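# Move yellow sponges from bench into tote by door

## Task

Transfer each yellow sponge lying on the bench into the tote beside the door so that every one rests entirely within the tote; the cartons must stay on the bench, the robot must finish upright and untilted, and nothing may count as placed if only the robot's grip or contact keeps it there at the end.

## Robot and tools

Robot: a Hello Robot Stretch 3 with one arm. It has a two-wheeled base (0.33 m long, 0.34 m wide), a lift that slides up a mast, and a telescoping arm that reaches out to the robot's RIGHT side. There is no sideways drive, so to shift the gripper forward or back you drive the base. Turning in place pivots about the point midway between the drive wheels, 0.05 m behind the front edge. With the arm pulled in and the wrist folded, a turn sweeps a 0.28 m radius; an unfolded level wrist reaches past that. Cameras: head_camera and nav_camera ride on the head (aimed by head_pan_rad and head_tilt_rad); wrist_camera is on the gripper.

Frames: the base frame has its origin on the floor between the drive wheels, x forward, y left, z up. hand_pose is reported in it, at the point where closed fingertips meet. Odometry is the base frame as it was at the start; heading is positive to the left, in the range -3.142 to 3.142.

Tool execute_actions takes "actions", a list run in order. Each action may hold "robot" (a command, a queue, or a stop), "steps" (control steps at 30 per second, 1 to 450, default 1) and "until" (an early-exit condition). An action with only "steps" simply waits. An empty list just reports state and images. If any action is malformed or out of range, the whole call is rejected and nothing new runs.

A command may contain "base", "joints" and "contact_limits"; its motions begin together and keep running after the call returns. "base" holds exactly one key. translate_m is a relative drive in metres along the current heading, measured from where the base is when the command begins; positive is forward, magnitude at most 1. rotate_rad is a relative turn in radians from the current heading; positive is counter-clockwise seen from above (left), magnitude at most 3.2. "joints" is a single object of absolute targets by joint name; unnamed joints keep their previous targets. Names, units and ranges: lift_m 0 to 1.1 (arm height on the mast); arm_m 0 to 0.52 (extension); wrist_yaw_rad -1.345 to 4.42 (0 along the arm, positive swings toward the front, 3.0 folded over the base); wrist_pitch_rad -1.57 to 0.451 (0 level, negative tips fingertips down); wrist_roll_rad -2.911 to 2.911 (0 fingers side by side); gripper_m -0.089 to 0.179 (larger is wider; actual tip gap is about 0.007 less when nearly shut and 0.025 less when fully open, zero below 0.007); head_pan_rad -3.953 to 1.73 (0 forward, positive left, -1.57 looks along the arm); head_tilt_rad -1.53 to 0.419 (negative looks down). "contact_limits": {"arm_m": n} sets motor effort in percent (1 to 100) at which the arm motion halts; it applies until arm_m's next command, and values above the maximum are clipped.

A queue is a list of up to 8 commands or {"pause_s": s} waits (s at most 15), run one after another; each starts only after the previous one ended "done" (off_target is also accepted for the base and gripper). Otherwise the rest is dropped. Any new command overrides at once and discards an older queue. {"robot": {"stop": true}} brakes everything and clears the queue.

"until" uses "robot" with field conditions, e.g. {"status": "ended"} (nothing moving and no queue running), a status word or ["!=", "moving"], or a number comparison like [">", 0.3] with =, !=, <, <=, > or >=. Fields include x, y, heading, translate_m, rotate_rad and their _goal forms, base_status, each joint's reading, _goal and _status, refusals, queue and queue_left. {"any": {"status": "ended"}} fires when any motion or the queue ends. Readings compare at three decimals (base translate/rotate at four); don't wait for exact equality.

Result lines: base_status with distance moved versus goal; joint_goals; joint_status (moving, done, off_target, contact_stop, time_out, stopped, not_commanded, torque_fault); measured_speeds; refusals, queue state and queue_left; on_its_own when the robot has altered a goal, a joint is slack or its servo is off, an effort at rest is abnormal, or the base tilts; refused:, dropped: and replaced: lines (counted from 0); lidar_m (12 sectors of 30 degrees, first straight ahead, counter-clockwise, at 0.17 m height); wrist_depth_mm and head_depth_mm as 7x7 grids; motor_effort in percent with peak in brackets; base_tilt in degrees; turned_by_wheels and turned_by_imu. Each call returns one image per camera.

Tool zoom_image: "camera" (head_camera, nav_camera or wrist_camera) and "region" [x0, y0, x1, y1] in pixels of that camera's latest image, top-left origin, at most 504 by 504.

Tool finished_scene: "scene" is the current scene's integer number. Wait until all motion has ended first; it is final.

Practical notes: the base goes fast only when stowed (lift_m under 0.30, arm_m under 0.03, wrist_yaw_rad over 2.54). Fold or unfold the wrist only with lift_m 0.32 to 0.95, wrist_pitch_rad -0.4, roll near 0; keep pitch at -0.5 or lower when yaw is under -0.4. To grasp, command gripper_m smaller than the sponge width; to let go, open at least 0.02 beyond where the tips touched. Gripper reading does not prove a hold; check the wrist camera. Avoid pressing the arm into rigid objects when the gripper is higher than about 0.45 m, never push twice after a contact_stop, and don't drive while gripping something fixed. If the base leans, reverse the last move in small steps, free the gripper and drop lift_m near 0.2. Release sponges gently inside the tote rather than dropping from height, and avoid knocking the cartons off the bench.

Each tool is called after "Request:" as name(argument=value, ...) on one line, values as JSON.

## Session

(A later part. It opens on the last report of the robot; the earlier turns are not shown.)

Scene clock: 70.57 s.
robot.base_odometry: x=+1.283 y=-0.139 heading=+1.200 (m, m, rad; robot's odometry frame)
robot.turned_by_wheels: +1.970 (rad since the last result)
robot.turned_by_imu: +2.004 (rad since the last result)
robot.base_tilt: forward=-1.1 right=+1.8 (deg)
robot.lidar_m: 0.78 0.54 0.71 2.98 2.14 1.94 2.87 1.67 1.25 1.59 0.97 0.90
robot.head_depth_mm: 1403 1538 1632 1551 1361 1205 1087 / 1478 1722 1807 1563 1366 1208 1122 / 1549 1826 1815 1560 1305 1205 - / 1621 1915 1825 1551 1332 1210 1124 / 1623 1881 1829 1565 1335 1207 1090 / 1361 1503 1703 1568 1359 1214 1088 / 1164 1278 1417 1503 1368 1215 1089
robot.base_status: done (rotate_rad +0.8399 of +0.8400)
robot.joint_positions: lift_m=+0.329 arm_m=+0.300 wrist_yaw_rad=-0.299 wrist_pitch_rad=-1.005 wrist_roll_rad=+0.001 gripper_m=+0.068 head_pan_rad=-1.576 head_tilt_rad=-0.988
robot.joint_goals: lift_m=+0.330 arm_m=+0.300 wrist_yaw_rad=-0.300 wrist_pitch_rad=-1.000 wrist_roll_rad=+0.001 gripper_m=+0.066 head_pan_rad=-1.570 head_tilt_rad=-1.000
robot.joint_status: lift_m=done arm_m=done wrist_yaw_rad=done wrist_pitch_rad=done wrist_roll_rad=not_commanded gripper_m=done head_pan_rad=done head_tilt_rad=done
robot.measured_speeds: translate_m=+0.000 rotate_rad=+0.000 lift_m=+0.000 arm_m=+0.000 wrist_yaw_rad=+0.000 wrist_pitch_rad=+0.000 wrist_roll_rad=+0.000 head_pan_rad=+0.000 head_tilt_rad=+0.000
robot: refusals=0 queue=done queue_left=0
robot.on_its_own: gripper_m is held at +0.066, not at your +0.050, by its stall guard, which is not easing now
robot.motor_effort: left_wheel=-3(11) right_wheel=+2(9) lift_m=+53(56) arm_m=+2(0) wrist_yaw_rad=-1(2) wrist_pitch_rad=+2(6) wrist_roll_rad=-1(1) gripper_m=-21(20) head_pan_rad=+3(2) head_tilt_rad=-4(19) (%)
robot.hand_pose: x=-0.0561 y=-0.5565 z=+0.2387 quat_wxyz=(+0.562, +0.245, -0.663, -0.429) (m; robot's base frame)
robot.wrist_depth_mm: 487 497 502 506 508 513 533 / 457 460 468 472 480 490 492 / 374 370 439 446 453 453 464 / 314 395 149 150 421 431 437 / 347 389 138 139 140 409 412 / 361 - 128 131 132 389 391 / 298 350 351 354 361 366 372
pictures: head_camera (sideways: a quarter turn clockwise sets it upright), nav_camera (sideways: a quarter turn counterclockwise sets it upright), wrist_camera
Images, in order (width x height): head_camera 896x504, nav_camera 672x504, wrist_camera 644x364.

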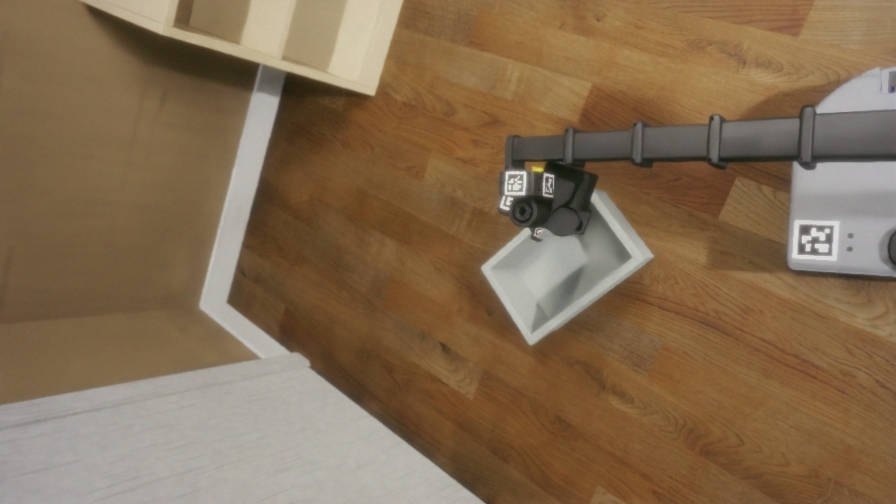

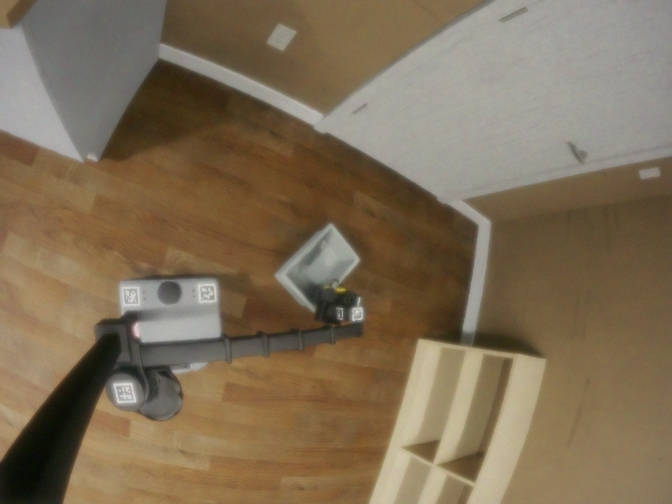

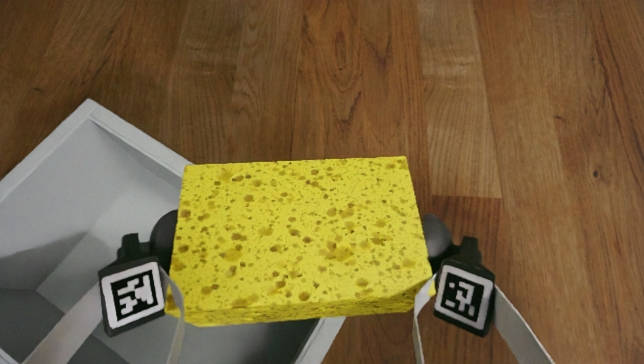

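Request:
execute_actions(actions=[{"robot":{"base":{"translate_m":0.04},"joints":{"arm_m":0.35,"wrist_yaw_rad":0.6}},"steps":450,"until":{"robot":{"status":"ended"}}}])

Scene clock: 72.63 s.
robot.base_odometry: x=+1.297 y=-0.102 heading=+1.200 (m, m, rad; robot's odometry frame)
robot.turned_by_wheels: +0.000 (rad since the last result)
robot.turned_by_imu: +0.001 (rad since the last result)
robot.base_tilt: forward=-1.1 right=+1.8 (deg)
robot.lidar_m: 0.76 0.51 0.63 2.97 2.21 1.97 2.90 1.71 1.26 1.47 0.92 0.87
robot.head_depth_mm: 1425 1591 1660 1557 1359 1214 1088 / 1488 1727 1818 1554 1367 1215 1118 / 1561 1827 1831 1593 1316 1210 - / 1623 1936 1814 1589 1318 1209 1116 / 1582 1814 1830 1567 1355 1211 1086 / 1294 1446 1648 1568 1370 1213 1092 / 1113 1229 1357 1478 1370 1213 1086
robot.base_status: done (translate_m +0.0400 of +0.0400)
robot.joint_positions: lift_m=+0.329 arm_m=+0.350 wrist_yaw_rad=+0.598 wrist_pitch_rad=-1.006 wrist_roll_rad=+0.001 gripper_m=+0.068 head_pan_rad=-1.576 head_tilt_rad=-0.988
robot.joint_goals: lift_m=+0.330 arm_m=+0.350 wrist_yaw_rad=+0.600 wrist_pitch_rad=-1.000 wrist_roll_rad=+0.001 gripper_m=+0.066 head_pan_rad=-1.570 head_tilt_rad=-1.000
robot.joint_status: lift_m=done arm_m=done wrist_yaw_rad=done wrist_pitch_rad=done wrist_roll_rad=not_commanded gripper_m=done head_pan_rad=done head_tilt_rad=done
robot.measured_speeds: translate_m=+0.000 rotate_rad=+0.000 lift_m=+0.000 arm_m=+0.000 wrist_yaw_rad=+0.000 wrist_pitch_rad=+0.000 wrist_roll_rad=+0.000 head_pan_rad=+0.000 head_tilt_rad=+0.000
robot: refusals=0 queue=done queue_left=0
robot.on_its_own: gripper_m is held at +0.066, not at your +0.050, by its stall guard, which is not easing now
robot.motor_effort: left_wheel=-2(4) right_wheel=+1(6) lift_m=+52(52) arm_m=+2(3) wrist_yaw_rad=+2(2) wrist_pitch_rad=+2(2) wrist_roll_rad=-1(1) gripper_m=-20(20) head_pan_rad=+2(3) head_tilt_rad=-4(4) (%)
robot.hand_pose: x=+0.0442 y=-0.5914 z=+0.2386 quat_wxyz=(+0.693, +0.508, -0.491, -0.144) (m; robot's base frame)
robot.wrist_depth_mm: 492 497 497 509 505 515 522 / 457 463 466 473 484 485 491 / 436 435 328 336 445 458 464 / 408 411 149 150 301 429 431 / 386 395 137 139 140 410 410 / 368 - 128 131 133 386 390 / 354 354 273 355 334 370 369
pictures: head_camera (sideways: a quarter turn clockwise sets it upright), nav_camera (sideways: a quarter turn counterclockwise sets it upright), wrist_camera
Images, in order (width x height): head_camera 896x504, nav_camera 672x504, wrist_camera 644x364.

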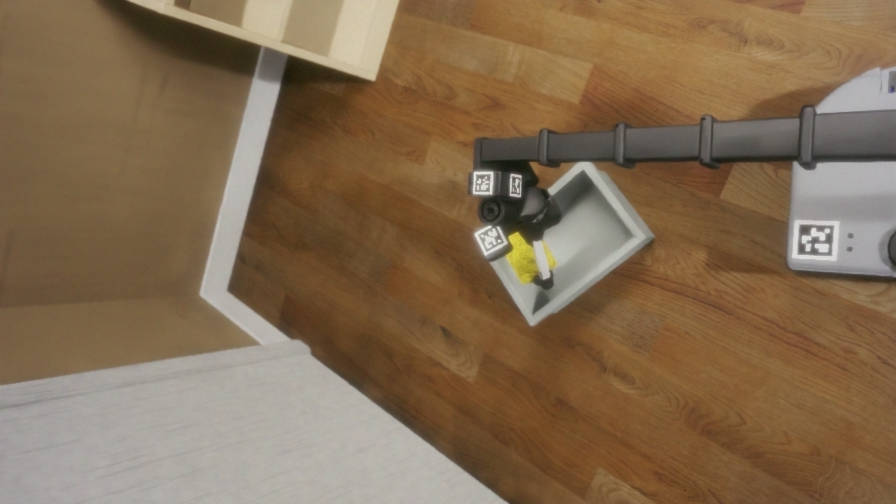

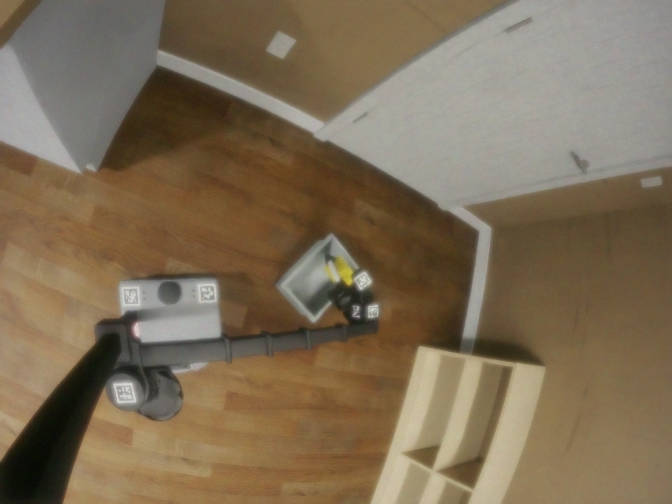

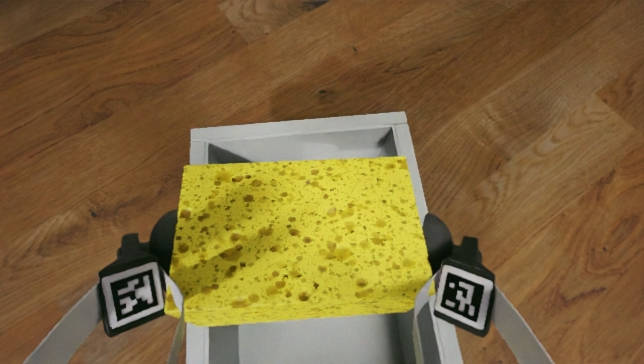

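Request:
execute_actions(actions=[{"robot":[{"joints":{"arm_m":0.5,"wrist_yaw_rad":2.25}},{"joints":{"lift_m":0.26}}],"steps":450,"until":{"robot":{"status":"ended"}}}])

Scene clock: 76.70 s.
robot.base_odometry: x=+1.297 y=-0.102 heading=+1.200 (m, m, rad; robot's odometry frame)
robot.turned_by_wheels: +0.000 (rad since the last result)
robot.turned_by_imu: +0.001 (rad since the last result)
robot.base_tilt: forward=-1.0 right=+1.7 (deg)
robot.lidar_m: 0.76 0.51 0.63 2.96 2.21 1.97 2.90 1.70 1.26 0.52 0.93 0.87
robot.head_depth_mm: 1433 1590 1667 1554 1365 1208 1087 / 1492 1738 1815 1557 1363 1211 1114 / 1560 1828 1816 1628 1334 1213 - / 1624 1937 1816 1599 1312 1206 1120 / 1587 1807 1828 1564 1344 1216 1087 / 1292 1445 1631 1565 1363 1208 1088 / 1109 1222 1355 1477 1365 1206 1092
robot.base_status: done (translate_m +0.0400 of +0.0400)
robot.joint_positions: lift_m=+0.261 arm_m=+0.500 wrist_yaw_rad=+2.248 wrist_pitch_rad=-1.006 wrist_roll_rad=+0.001 gripper_m=+0.068 head_pan_rad=-1.576 head_tilt_rad=-0.988
robot.joint_goals: lift_m=+0.260 arm_m=+0.500 wrist_yaw_rad=+2.250 wrist_pitch_rad=-1.000 wrist_roll_rad=+0.001 gripper_m=+0.066 head_pan_rad=-1.570 head_tilt_rad=-1.000
robot.joint_status: lift_m=done arm_m=done wrist_yaw_rad=done wrist_pitch_rad=done wrist_roll_rad=not_commanded gripper_m=done head_pan_rad=done head_tilt_rad=done
robot.measured_speeds: translate_m=+0.000 rotate_rad=+0.000 lift_m=+0.000 arm_m=+0.000 wrist_yaw_rad=+0.000 wrist_pitch_rad=+0.000 wrist_roll_rad=+0.000 head_pan_rad=+0.000 head_tilt_rad=+0.000
robot: refusals=0 queue=done queue_left=0
robot.on_its_own: gripper_m is held at +0.066, not at your +0.050, by its stall guard, which is not easing now
robot.motor_effort: left_wheel=-2(2) right_wheel=+1(1) lift_m=+12(53) arm_m=+2(5) wrist_yaw_rad=+1(3) wrist_pitch_rad=+2(2) wrist_roll_rad=-1(1) gripper_m=-21(21) head_pan_rad=+3(3) head_tilt_rad=-3(3) (%)
robot.hand_pose: x=+0.0698 y=-0.5716 z=+0.1701 quat_wxyz=(+0.575, +0.706, +0.040, +0.411) (m; robot's base frame)
robot.wrist_depth_mm: 406 408 417 419 424 432 433 / 387 388 393 393 399 403 409 / 360 365 367 378 375 381 383 / 336 231 149 151 227 355 364 / 222 252 137 139 141 251 342 / 209 - 128 131 132 213 325 / 199 289 292 298 299 237 307
pictures: head_camera (sideways: a quarter turn clockwise sets it upright), nav_camera (sideways: a quarter turn counterclockwise sets it upright), wrist_camera
Images, in order (width x height): head_camera 896x504, nav_camera 672x504, wrist_camera 644x364.

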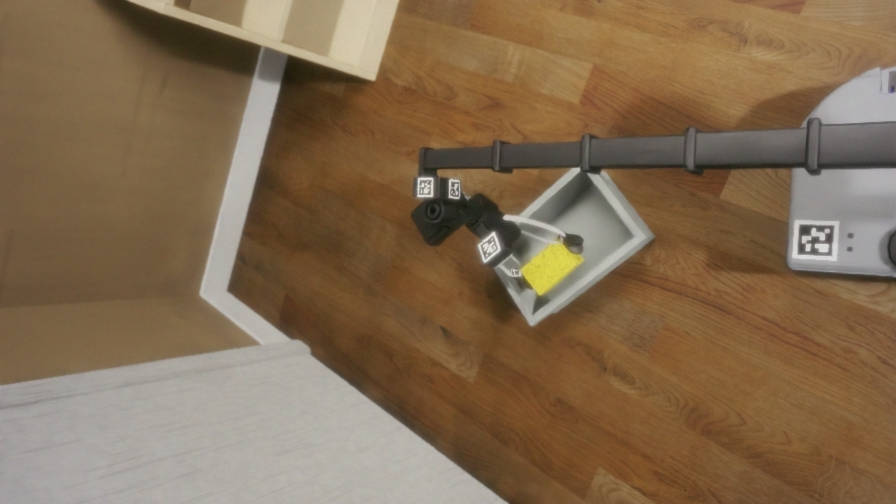

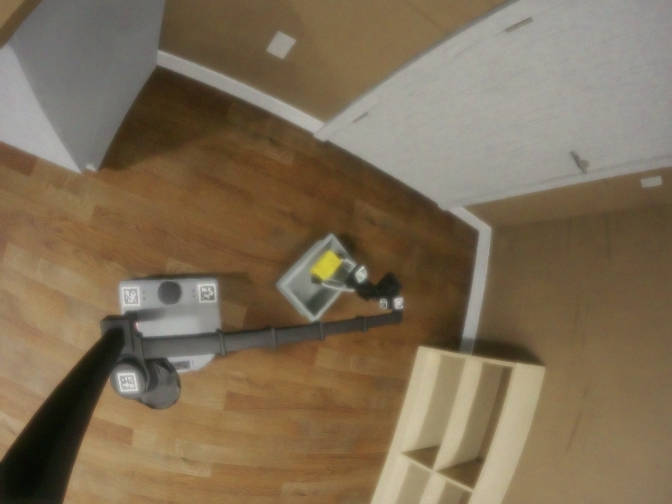

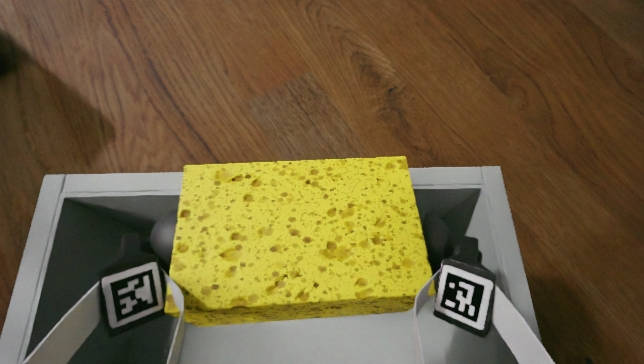

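Request:
execute_actions(actions=[{"robot":[{"base":{"translate_m":-0.012}},{"joints":{"lift_m":0.145}},{"joints":{"gripper_m":0.14}},{"joints":{"lift_m":0.29}}],"steps":450,"until":{"robot":{"status":"ended"}}}])

Scene clock: 83.40 s.
robot.base_odometry: x=+1.293 y=-0.113 heading=+1.200 (m, m, rad; robot's odometry frame)
robot.turned_by_wheels: +0.000 (rad since the last result)
robot.turned_by_imu: +0.002 (rad since the last result)
robot.base_tilt: forward=-1.1 right=+1.7 (deg)
robot.lidar_m: 0.77 0.52 0.65 2.97 2.20 1.96 2.89 1.70 1.26 1.49 0.94 0.88
robot.head_depth_mm: 1422 1589 1652 1559 1359 1205 1083 / 1488 1744 1831 1563 1360 1208 1125 / 1547 1836 1826 1531 1318 1205 - / 1618 1928 1817 1605 1320 1208 1123 / 1600 1832 1827 1556 1342 1210 1090 / 1330 1465 1654 1564 1363 1215 1091 / 1125 1233 1368 1499 1372 1219 1094
robot.base_status: done (translate_m -0.0120 of -0.0120)
robot.joint_positions: lift_m=+0.289 arm_m=+0.500 wrist_yaw_rad=+2.248 wrist_pitch_rad=-1.006 wrist_roll_rad=+0.001 gripper_m=+0.140 head_pan_rad=-1.576 head_tilt_rad=-0.988
robot.joint_goals: lift_m=+0.290 arm_m=+0.500 wrist_yaw_rad=+2.250 wrist_pitch_rad=-1.000 wrist_roll_rad=+0.001 gripper_m=+0.140 head_pan_rad=-1.570 head_tilt_rad=-1.000
robot.joint_status: lift_m=done arm_m=done wrist_yaw_rad=done wrist_pitch_rad=done wrist_roll_rad=not_commanded gripper_m=done head_pan_rad=done head_tilt_rad=done
robot.measured_speeds: translate_m=+0.000 rotate_rad=+0.000 lift_m=+0.000 arm_m=+0.000 wrist_yaw_rad=+0.000 wrist_pitch_rad=+0.000 wrist_roll_rad=+0.000 head_pan_rad=+0.000 head_tilt_rad=+0.000
robot: refusals=0 queue=done queue_left=0
robot.motor_effort: left_wheel=-2(6) right_wheel=+1(4) lift_m=+52(54) arm_m=+3(2) wrist_yaw_rad=+1(1) wrist_pitch_rad=+2(2) wrist_roll_rad=-1(1) gripper_m=+0(84) head_pan_rad=+2(1) head_tilt_rad=-3(4) (%)
robot.hand_pose: x=+0.0698 y=-0.5716 z=+0.1986 quat_wxyz=(+0.575, +0.706, +0.040, +0.411) (m; robot's base frame)
robot.wrist_depth_mm: 440 452 457 459 461 467 472 / 414 425 425 429 431 439 441 / 390 394 402 402 409 412 422 / 371 260 268 276 263 388 392 / 348 288 350 336 351 365 370 / 330 334 332 297 339 353 349 / 214 289 318 321 324 251 335
pictures: head_camera (sideways: a quarter turn clockwise sets it upright), nav_camera (sideways: a quarter turn counterclockwise sets it upright), wrist_camera
Images, in order (width x height): head_camera 896x504, nav_camera 672x504, wrist_camera 644x364.

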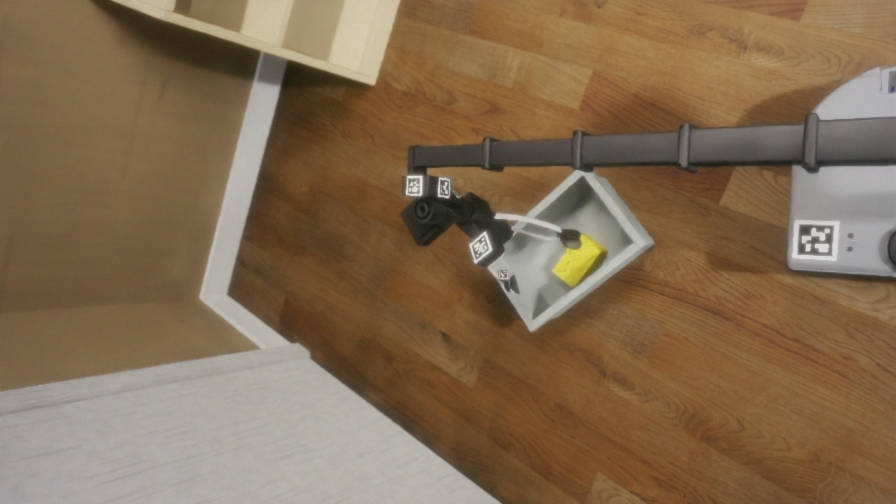

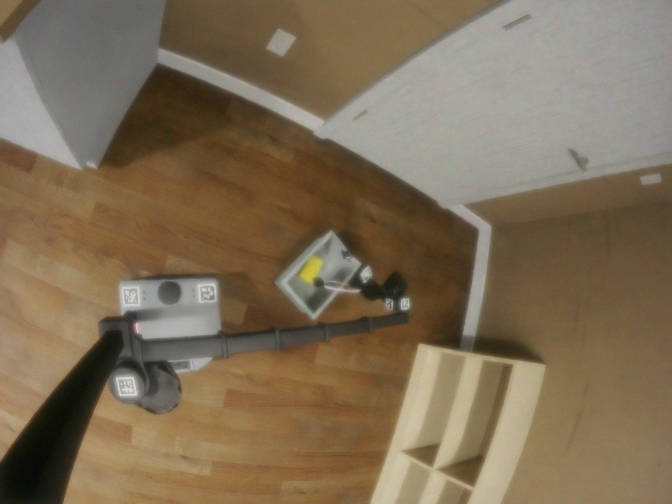

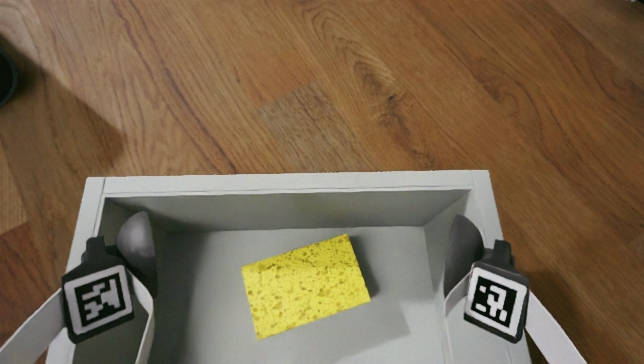

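Request:
execute_actions(actions=[{"robot":[{"base":{"rotate_rad":2.31},"joints":{"arm_m":0,"wrist_yaw_rad":2.6,"wrist_pitch_rad":-0.3,"gripper_m":0.08}},{"base":{"translate_m":1}},{"base":{"translate_m":0.45}}],"steps":450,"until":{"robot":{"status":"ended"}}},{"robot":[{"base":{"translate_m":0.43},"joints":{"lift_m":0.95,"wrist_pitch_rad":0}},{"base":{"rotate_rad":1.91},"joints":{"lift_m":1.1,"wrist_yaw_rad":0.5,"gripper_m":0.15,"head_tilt_rad":-0.7}},{"joints":{"arm_m":0.52}}],"steps":450,"until":{"robot":{"status":"ended"}}},{"robot":{"joints":{"arm_m":0.52,"wrist_pitch_rad":-0.9}},"steps":450,"until":{"robot":{"status":"ended"}}}])

Scene clock: 115.20 s.
robot.base_odometry: x=-0.461 y=-0.790 heading=-0.864 (m, m, rad; robot's odometry frame)
robot.turned_by_wheels: +4.220 (rad since the last result)
robot.turned_by_imu: +4.292 (rad since the last result)
robot.base_tilt: forward=-1.1 right=+1.8 (deg)
robot.lidar_m: 0.76 2.18 2.73 1.95 1.97 2.44 1.93 0.47 0.31 0.29 0.29 0.36
robot.head_depth_mm: 1022 1114 738 603 480 1080 922 / 1050 1087 557 602 479 1027 923 / - 596 552 600 477 1029 939 / 982 594 547 596 478 1078 962 / 997 1062 533 577 477 1002 920 / 989 1071 517 576 477 1006 915 / 981 1063 514 569 477 1023 977
robot.base_status: done (rotate_rad +1.9099 of +1.9100)
robot.joint_positions: lift_m=+1.099 arm_m=+0.520 wrist_yaw_rad=+0.500 wrist_pitch_rad=-0.906 wrist_roll_rad=+0.001 gripper_m=+0.150 head_pan_rad=-1.576 head_tilt_rad=-0.705
robot.joint_goals: lift_m=+1.100 arm_m=+0.520 wrist_yaw_rad=+0.500 wrist_pitch_rad=-0.900 wrist_roll_rad=+0.001 gripper_m=+0.150 head_pan_rad=-1.570 head_tilt_rad=-0.700
robot.joint_status: lift_m=done arm_m=done wrist_yaw_rad=done wrist_pitch_rad=done wrist_roll_rad=not_commanded gripper_m=done head_pan_rad=done head_tilt_rad=done
robot.measured_speeds: translate_m=+0.000 rotate_rad=+0.000 lift_m=+0.000 arm_m=+0.000 wrist_yaw_rad=+0.000 wrist_pitch_rad=+0.000 wrist_roll_rad=+0.000 head_pan_rad=+0.000 head_tilt_rad=+0.000
robot: refusals=0 queue=done queue_left=0
robot.motor_effort: left_wheel=-3(10) right_wheel=+2(9) lift_m=+52(53) arm_m=+2(4) wrist_yaw_rad=+0(3) wrist_pitch_rad=+2(7) wrist_roll_rad=-1(1) gripper_m=+1(88) head_pan_rad=+3(3) head_tilt_rad=+2(15) (%)
robot.hand_pose: x=+0.0451 y=-0.7869 z=+1.0214 quat_wxyz=(+0.693, +0.457, -0.539, -0.143) (m; robot's base frame)
robot.wrist_depth_mm: 362 368 369 376 376 383 389 / 335 331 341 346 348 353 357 / 306 258 311 316 319 323 325 / 285 239 286 293 296 298 301 / 268 239 268 272 275 285 282 / - 252 253 257 257 - 265 / 232 237 236 238 243 242 248
pictures: head_camera (sideways: a quarter turn clockwise sets it upright), nav_camera (sideways: a quarter turn counterclockwise sets it upright), wrist_camera
Images, in order (width x height): head_camera 896x504, nav_camera 672x504, wrist_camera 644x364.

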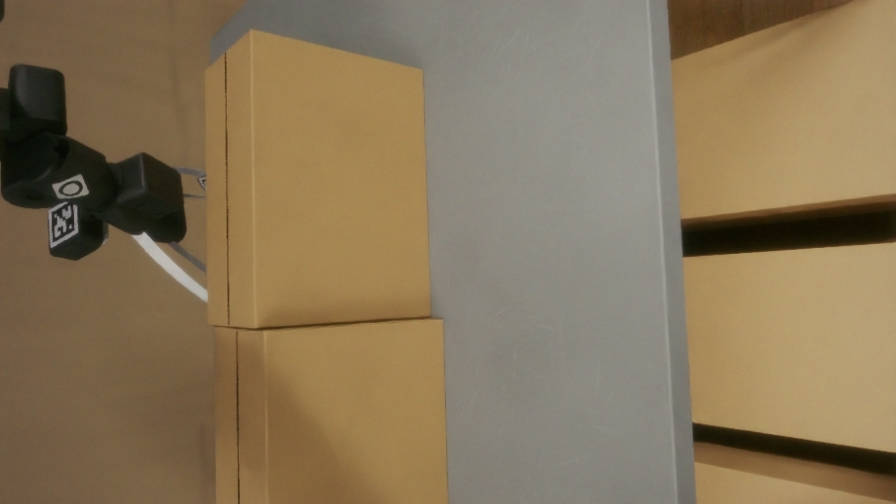

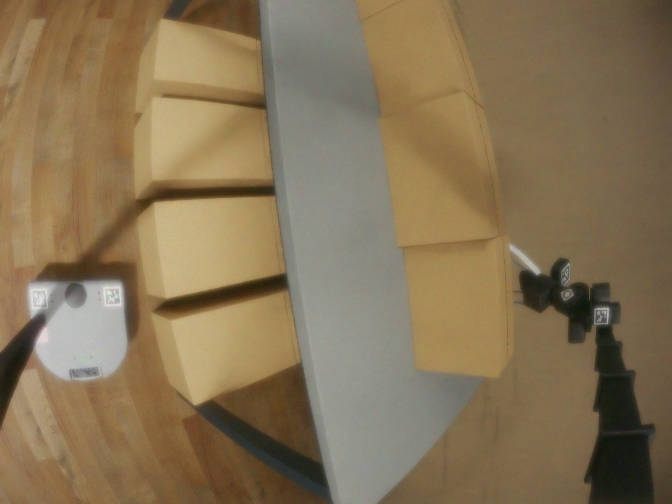

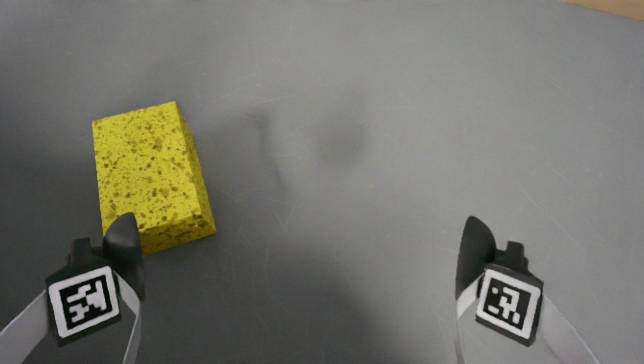

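Request:
execute_actions(actions=[{"robot":{"base":{"translate_m":0.12},"joints":{"wrist_yaw_rad":1.25,"wrist_pitch_rad":-0.3}},"steps":450,"until":{"robot":{"status":"ended"}}}])

Request:
execute_actions(actions=[{"robot":{"joints":{"wrist_yaw_rad":0.7,"wrist_pitch_rad":-0.85,"lift_m":1.05}},"steps":450,"until":{"robot":{"status":"ended"}}}])

Scene clock: 118.47 s.
robot.base_odometry: x=-0.383 y=-0.881 heading=-0.864 (m, m, rad; robot's odometry frame)
robot.turned_by_wheels: +0.000 (rad since the last result)
robot.turned_by_imu: +0.001 (rad since the last result)
robot.base_tilt: forward=-1.1 right=+1.7 (deg)
robot.lidar_m: 0.72 2.06 2.66 1.97 1.99 2.56 2.05 0.45 0.29 0.27 0.27 0.34
robot.head_depth_mm: 1011 1084 544 593 480 1004 925 / 1017 1091 540 587 479 1004 942 / - 1080 525 578 479 1004 940 / 958 1075 510 565 477 1008 920 / 979 1062 506 564 477 427 919 / 970 1057 502 558 475 426 1009 / 965 1045 498 558 475 426 918
robot.base_status: done (translate_m +0.1200 of +0.1200)
robot.joint_positions: lift_m=+1.099 arm_m=+0.520 wrist_yaw_rad=+1.248 wrist_pitch_rad=-0.319 wrist_roll_rad=+0.001 gripper_m=+0.150 head_pan_rad=-1.576 head_tilt_rad=-0.705
robot.joint_goals: lift_m=+1.100 arm_m=+0.520 wrist_yaw_rad=+1.250 wrist_pitch_rad=-0.300 wrist_roll_rad=+0.001 gripper_m=+0.150 head_pan_rad=-1.570 head_tilt_rad=-0.700
robot.joint_status: lift_m=done arm_m=done wrist_yaw_rad=done wrist_pitch_rad=done wrist_roll_rad=not_commanded gripper_m=done head_pan_rad=done head_tilt_rad=done
robot.measured_speeds: translate_m=+0.000 rotate_rad=+0.000 lift_m=+0.000 arm_m=+0.000 wrist_yaw_rad=+0.000 wrist_pitch_rad=+0.000 wrist_roll_rad=+0.000 head_pan_rad=+0.000 head_tilt_rad=+0.000
robot: refusals=0 queue=done queue_left=0
robot.motor_effort: left_wheel=-2(3) right_wheel=+2(8) lift_m=+53(52) arm_m=+2(2) wrist_yaw_rad=+1(2) wrist_pitch_rad=+7(5) wrist_roll_rad=-1(1) gripper_m=+1(1) head_pan_rad=+2(2) head_tilt_rad=+2(1) (%)
robot.hand_pose: x=+0.2022 y=-0.7395 z=+1.1346 quat_wxyz=(+0.632, +0.499, -0.501, +0.317) (m; robot's base frame)
robot.wrist_depth_mm: - - - 943 647 491 400 / - - - - 665 506 412 / 367 799 832 829 693 526 418 / 290 584 625 634 646 543 430 / 230 498 498 503 513 514 447 / - 412 419 422 428 - 428 / 194 341 361 361 365 356 370
pictures: head_camera (sideways: a quarter turn clockwise sets it upright), nav_camera (sideways: a quarter turn counterclockwise sets it upright), wrist_camera
Images, in order (width x height): head_camera 896x504, nav_camera 672x504, wrist_camera 644x364.

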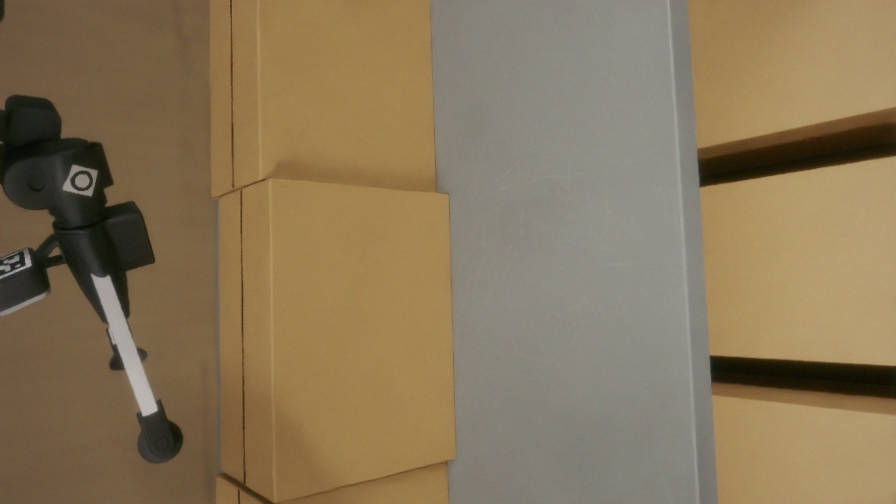

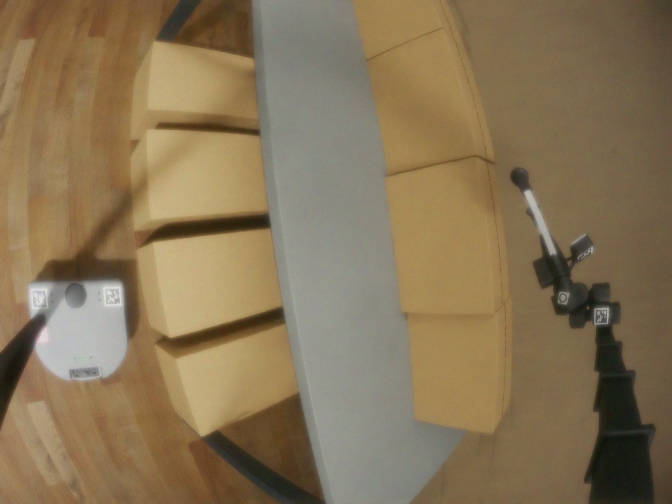

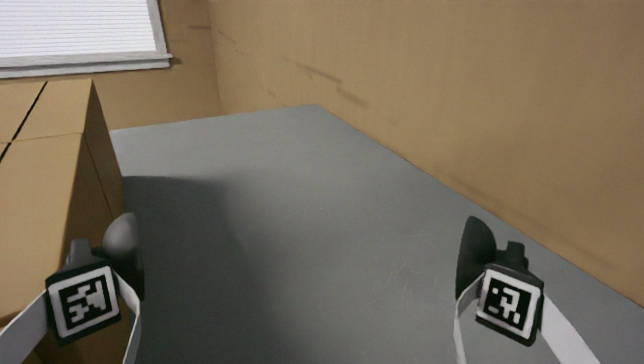

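Scene clock: 119.67 s.
robot.base_odometry: x=-0.383 y=-0.881 heading=-0.864 (m, m, rad; robot's odometry frame)
robot.turned_by_wheels: +0.000 (rad since the last result)
robot.turned_by_imu: +0.000 (rad since the last result)
robot.base_tilt: forward=-1.2 right=+1.7 (deg)
robot.lidar_m: 0.72 2.08 2.66 1.97 1.99 2.58 2.05 0.45 0.29 0.27 0.27 0.34
robot.head_depth_mm: - 1095 537 586 480 1009 922 / - 1089 530 582 479 1006 941 / - 558 523 580 479 1007 938 / 980 1055 508 565 477 1006 920 / 979 1064 504 562 477 427 920 / 973 1054 502 556 476 427 1014 / 967 1048 498 556 475 425 919
robot.base_status: done (translate_m +0.1200 of +0.1200)
robot.joint_positions: lift_m=+1.051 arm_m=+0.520 wrist_yaw_rad=+0.702 wrist_pitch_rad=-0.856 wrist_roll_rad=+0.001 gripper_m=+0.150 head_pan_rad=-1.576 head_tilt_rad=-0.705
robot.joint_goals: lift_m=+1.050 arm_m=+0.520 wrist_yaw_rad=+0.700 wrist_pitch_rad=-0.850 wrist_roll_rad=+0.001 gripper_m=+0.150 head_pan_rad=-1.570 head_tilt_rad=-0.700
robot.joint_status: lift_m=done arm_m=done wrist_yaw_rad=done wrist_pitch_rad=done wrist_roll_rad=not_commanded gripper_m=done head_pan_rad=done head_tilt_rad=done
robot.measured_speeds: translate_m=+0.000 rotate_rad=+0.000 lift_m=+0.000 arm_m=+0.000 wrist_yaw_rad=+0.000 wrist_pitch_rad=+0.000 wrist_roll_rad=+0.000 head_pan_rad=+0.000 head_tilt_rad=+0.000
robot: refusals=0 queue=done queue_left=0
robot.motor_effort: left_wheel=-2(2) right_wheel=+1(2) lift_m=+12(49) arm_m=+1(2) wrist_yaw_rad=-1(0) wrist_pitch_rad=+2(6) wrist_roll_rad=-1(1) gripper_m=+0(0) head_pan_rad=+3(2) head_tilt_rad=+2(2) (%)
robot.hand_pose: x=+0.0751 y=-0.7792 z=+0.9801 quat_wxyz=(+0.705, +0.497, -0.503, -0.055) (m; robot's base frame)
robot.wrist_depth_mm: 322 327 329 335 342 345 346 / 291 293 296 299 306 309 312 / 265 269 271 275 277 281 283 / 244 246 247 201 253 258 259 / 225 230 230 186 229 239 239 / - 212 213 172 212 - 222 / 194 198 200 165 198 202 207
pictures: head_camera (sideways: a quarter turn clockwise sets it upright), nav_camera (sideways: a quarter turn counterclockwise sets it upright), wrist_camera
Images, in order (width x height): head_camera 896x504, nav_camera 672x504, wrist_camera 644x364.

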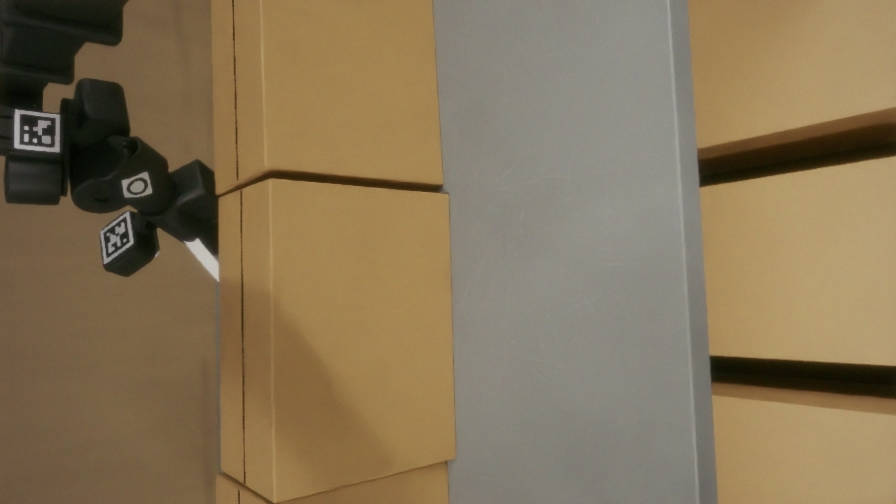

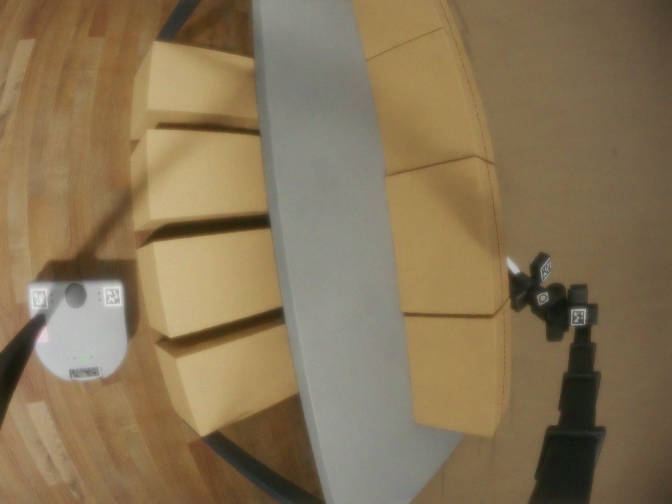

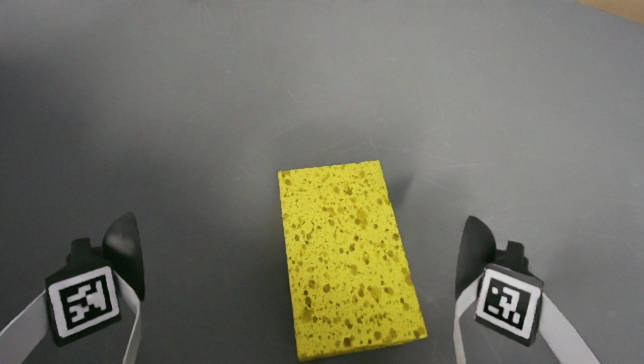

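Grasping, then checking the strip directly behind the remaining carton.

Request:
execute_actions(actions=[{"robot":[{"base":{"translate_m":-0.025},"joints":{"lift_m":1.01}},{"joints":{"gripper_m":0.03}},{"joints":{"lift_m":1.1}},{"joints":{"wrist_yaw_rad":-0.5,"wrist_pitch_rad":-1.1}}],"steps":450,"until":{"robot":{"status":"ended"}}}])

Scene clock: 126.87 s.
robot.base_odometry: x=-0.399 y=-0.862 heading=-0.864 (m, m, rad; robot's odometry frame)
robot.turned_by_wheels: +0.000 (rad since the last result)
robot.turned_by_imu: +0.002 (rad since the last result)
robot.base_tilt: forward=-1.1 right=+1.8 (deg)
robot.lidar_m: 0.72 2.10 2.67 1.96 1.99 2.54 2.02 0.45 0.30 0.27 0.28 0.35
robot.head_depth_mm: 1015 1099 535 583 480 1029 921 / 1026 1092 522 580 479 1008 924 / - 556 522 575 478 1009 1015 / 990 1081 512 570 478 1005 921 / 984 1070 508 566 477 1005 914 / 975 1055 504 561 476 425 1006 / 967 1052 500 558 474 426 918
robot.base_status: done (translate_m -0.0250 of -0.0250)
robot.joint_positions: lift_m=+1.099 arm_m=+0.520 wrist_yaw_rad=-0.498 wrist_pitch_rad=-1.103 wrist_roll_rad=+0.001 gripper_m=+0.031 head_pan_rad=-1.576 head_tilt_rad=-0.705
robot.joint_goals: lift_m=+1.100 arm_m=+0.520 wrist_yaw_rad=-0.500 wrist_pitch_rad=-1.100 wrist_roll_rad=+0.001 gripper_m=+0.030 head_pan_rad=-1.570 head_tilt_rad=-0.700
robot.joint_status: lift_m=done arm_m=done wrist_yaw_rad=done wrist_pitch_rad=done wrist_roll_rad=not_commanded gripper_m=done head_pan_rad=done head_tilt_rad=done
robot.measured_speeds: translate_m=+0.000 rotate_rad=+0.000 lift_m=+0.000 arm_m=+0.000 wrist_yaw_rad=+0.000 wrist_pitch_rad=+0.000 wrist_roll_rad=+0.000 head_pan_rad=+0.000 head_tilt_rad=+0.000
robot: refusals=0 queue=done queue_left=0
robot.motor_effort: left_wheel=-2(7) right_wheel=+1(5) lift_m=+52(55) arm_m=+2(2) wrist_yaw_rad=-1(1) wrist_pitch_rad=+1(3) wrist_roll_rad=-1(1) gripper_m=-16(94) head_pan_rad=+3(2) head_tilt_rad=+2(2) (%)
robot.hand_pose: x=-0.0665 y=-0.7472 z=+0.9983 quat_wxyz=(+0.492, +0.211, -0.675, -0.508) (m; robot's base frame)
robot.wrist_depth_mm: 280 283 286 290 292 296 299 / 268 270 273 277 281 282 288 / 259 260 258 168 268 271 272 / 247 249 247 154 258 260 264 / 239 241 142 142 250 250 180 / 230 233 133 136 - 210 147 / 222 223 226 228 227 159 124
pictures: head_camera (sideways: a quarter turn clockwise sets it upright), nav_camera (sideways: a quarter turn counterclockwise sets it upright), wrist_camera
Images, in order (width x height): head_camera 896x504, nav_camera 672x504, wrist_camera 644x364.

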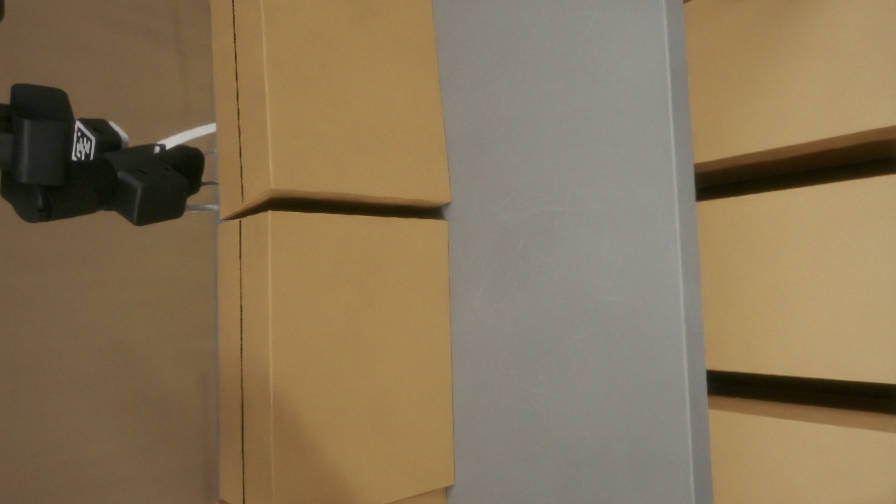

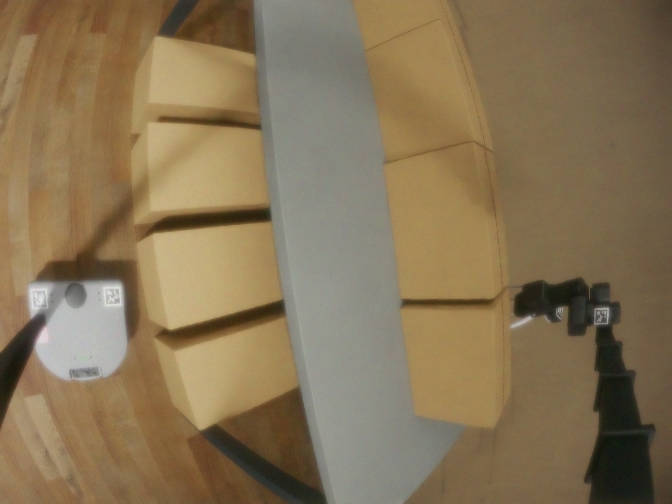

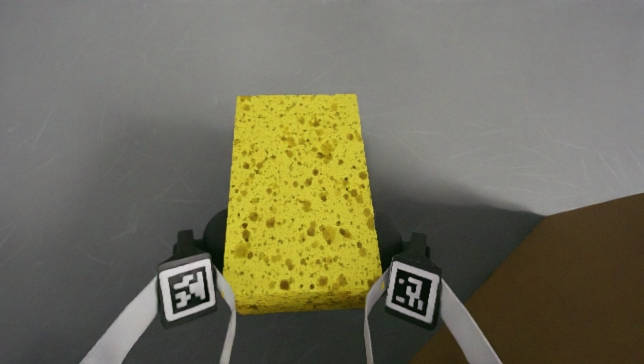

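Request:
execute_actions(actions=[{"robot":[{"joints":{"wrist_yaw_rad":0.3,"wrist_pitch_rad":0.1}},{"base":{"rotate_rad":0.5},"joints":{"arm_m":0}}],"steps":450,"until":{"robot":{"queue_left":["=",0],"rotate_rad":[">",0.498]}}},{"robot":[{"base":{"translate_m":0.2},"joints":{"arm_m":0,"wrist_yaw_rad":1.5}},{"base":{"rotate_rad":0.864},"joints":{"lift_m":0.9,"wrist_pitch_rad":-0.3,"head_tilt_rad":-1}},{"base":{"translate_m":0.71},"joints":{"lift_m":0.29,"wrist_yaw_rad":2.6}}],"steps":450,"until":{"robot":{"status":"ended"}}},{"robot":[{"base":{"translate_m":1}},{"base":{"rotate_rad":0.7}},{"joints":{"lift_m":0.32,"arm_m":0.3,"wrist_yaw_rad":0.68}},{"joints":{"wrist_pitch_rad":-0.9}}],"steps":450,"until":{"robot":{"status":"ended"}}}])

Scene clock: 156.03 s.
robot.base_odometry: x=+1.288 y=-0.113 heading=+1.200 (m, m, rad; robot's odometry frame)
robot.turned_by_wheels: +2.064 (rad since the last result)
robot.turned_by_imu: +2.101 (rad since the last result)
robot.base_tilt: forward=-1.1 right=+1.8 (deg)
robot.lidar_m: 0.71 0.50 0.67 2.95 2.16 1.97 2.84 1.72 1.28 1.45 0.92 0.87
robot.head_depth_mm: 1461 1642 1686 1555 1357 1207 1089 / 1517 1785 1812 1557 1353 1212 1116 / 1580 1870 1819 1569 1295 1211 - / 1645 1991 1831 1561 1301 1211 1123 / 1538 1719 1776 1563 1345 1207 1094 / 1270 1416 1600 1558 1362 1218 1089 / 1094 1198 1332 1477 1372 1211 1090
robot.base_status: done (rotate_rad +0.6999 of +0.7000)
robot.joint_positions: lift_m=+0.319 arm_m=+0.300 wrist_yaw_rad=+0.680 wrist_pitch_rad=-0.907 wrist_roll_rad=+0.000 gripper_m=+0.031 head_pan_rad=-1.576 head_tilt_rad=-0.988
robot.joint_goals: lift_m=+0.320 arm_m=+0.300 wrist_yaw_rad=+0.680 wrist_pitch_rad=-0.900 wrist_roll_rad=+0.000 gripper_m=+0.030 head_pan_rad=-1.570 head_tilt_rad=-1.000
robot.joint_status: lift_m=done arm_m=done wrist_yaw_rad=done wrist_pitch_rad=done wrist_roll_rad=not_commanded gripper_m=done head_pan_rad=done head_tilt_rad=done
robot.measured_speeds: translate_m=+0.000 rotate_rad=+0.000 lift_m=+0.000 arm_m=+0.000 wrist_yaw_rad=+0.000 wrist_pitch_rad=+0.000 wrist_roll_rad=+0.000 head_pan_rad=+0.000 head_tilt_rad=+0.000
robot: refusals=0 queue=done queue_left=0
robot.motor_effort: left_wheel=-2(11) right_wheel=+1(10) lift_m=+52(55) arm_m=+2(5) wrist_yaw_rad=+0(1) wrist_pitch_rad=+3(8) wrist_roll_rad=-1(1) gripper_m=-16(18) head_pan_rad=+2(2) head_tilt_rad=-4(17) (%)
robot.hand_pose: x=+0.0658 y=-0.5528 z=+0.2413 quat_wxyz=(+0.703, +0.504, -0.496, -0.080) (m; robot's base frame)
robot.wrist_depth_mm: 537 548 550 561 558 570 579 / 493 501 507 515 527 528 530 / 457 462 452 168 362 480 487 / 423 430 417 153 403 437 451 / 397 403 142 142 410 339 421 / 373 379 133 135 - 315 393 / 353 349 358 348 357 271 371
pictures: head_camera (sideways: a quarter turn clockwise sets it upright), nav_camera (sideways: a quarter turn counterclockwise sets it upright), wrist_camera
Images, in order (width x height): head_camera 896x504, nav_camera 672x504, wrist_camera 644x364.

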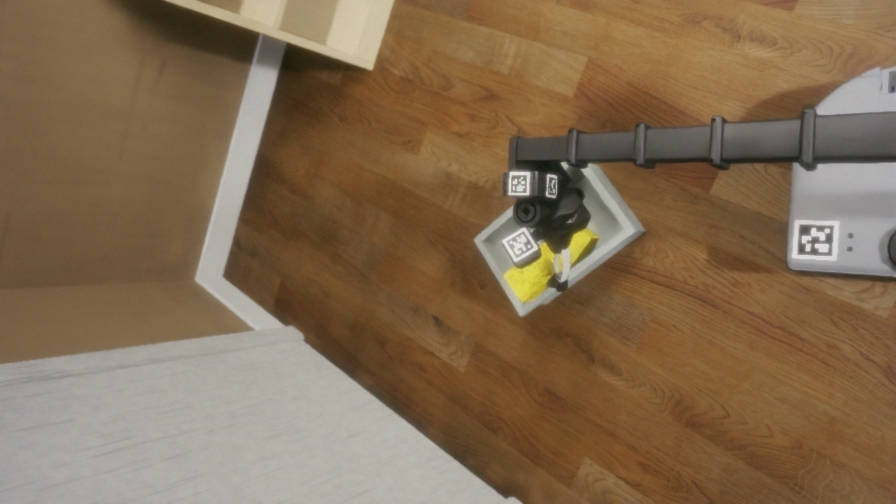

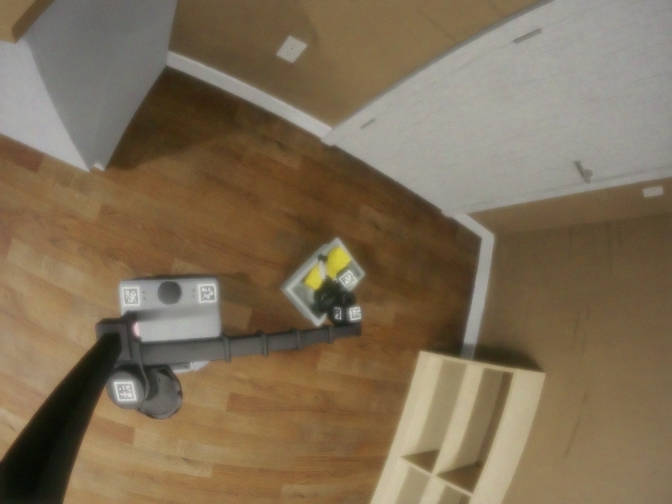

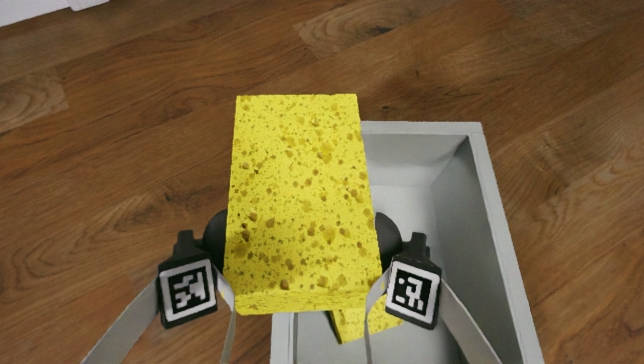

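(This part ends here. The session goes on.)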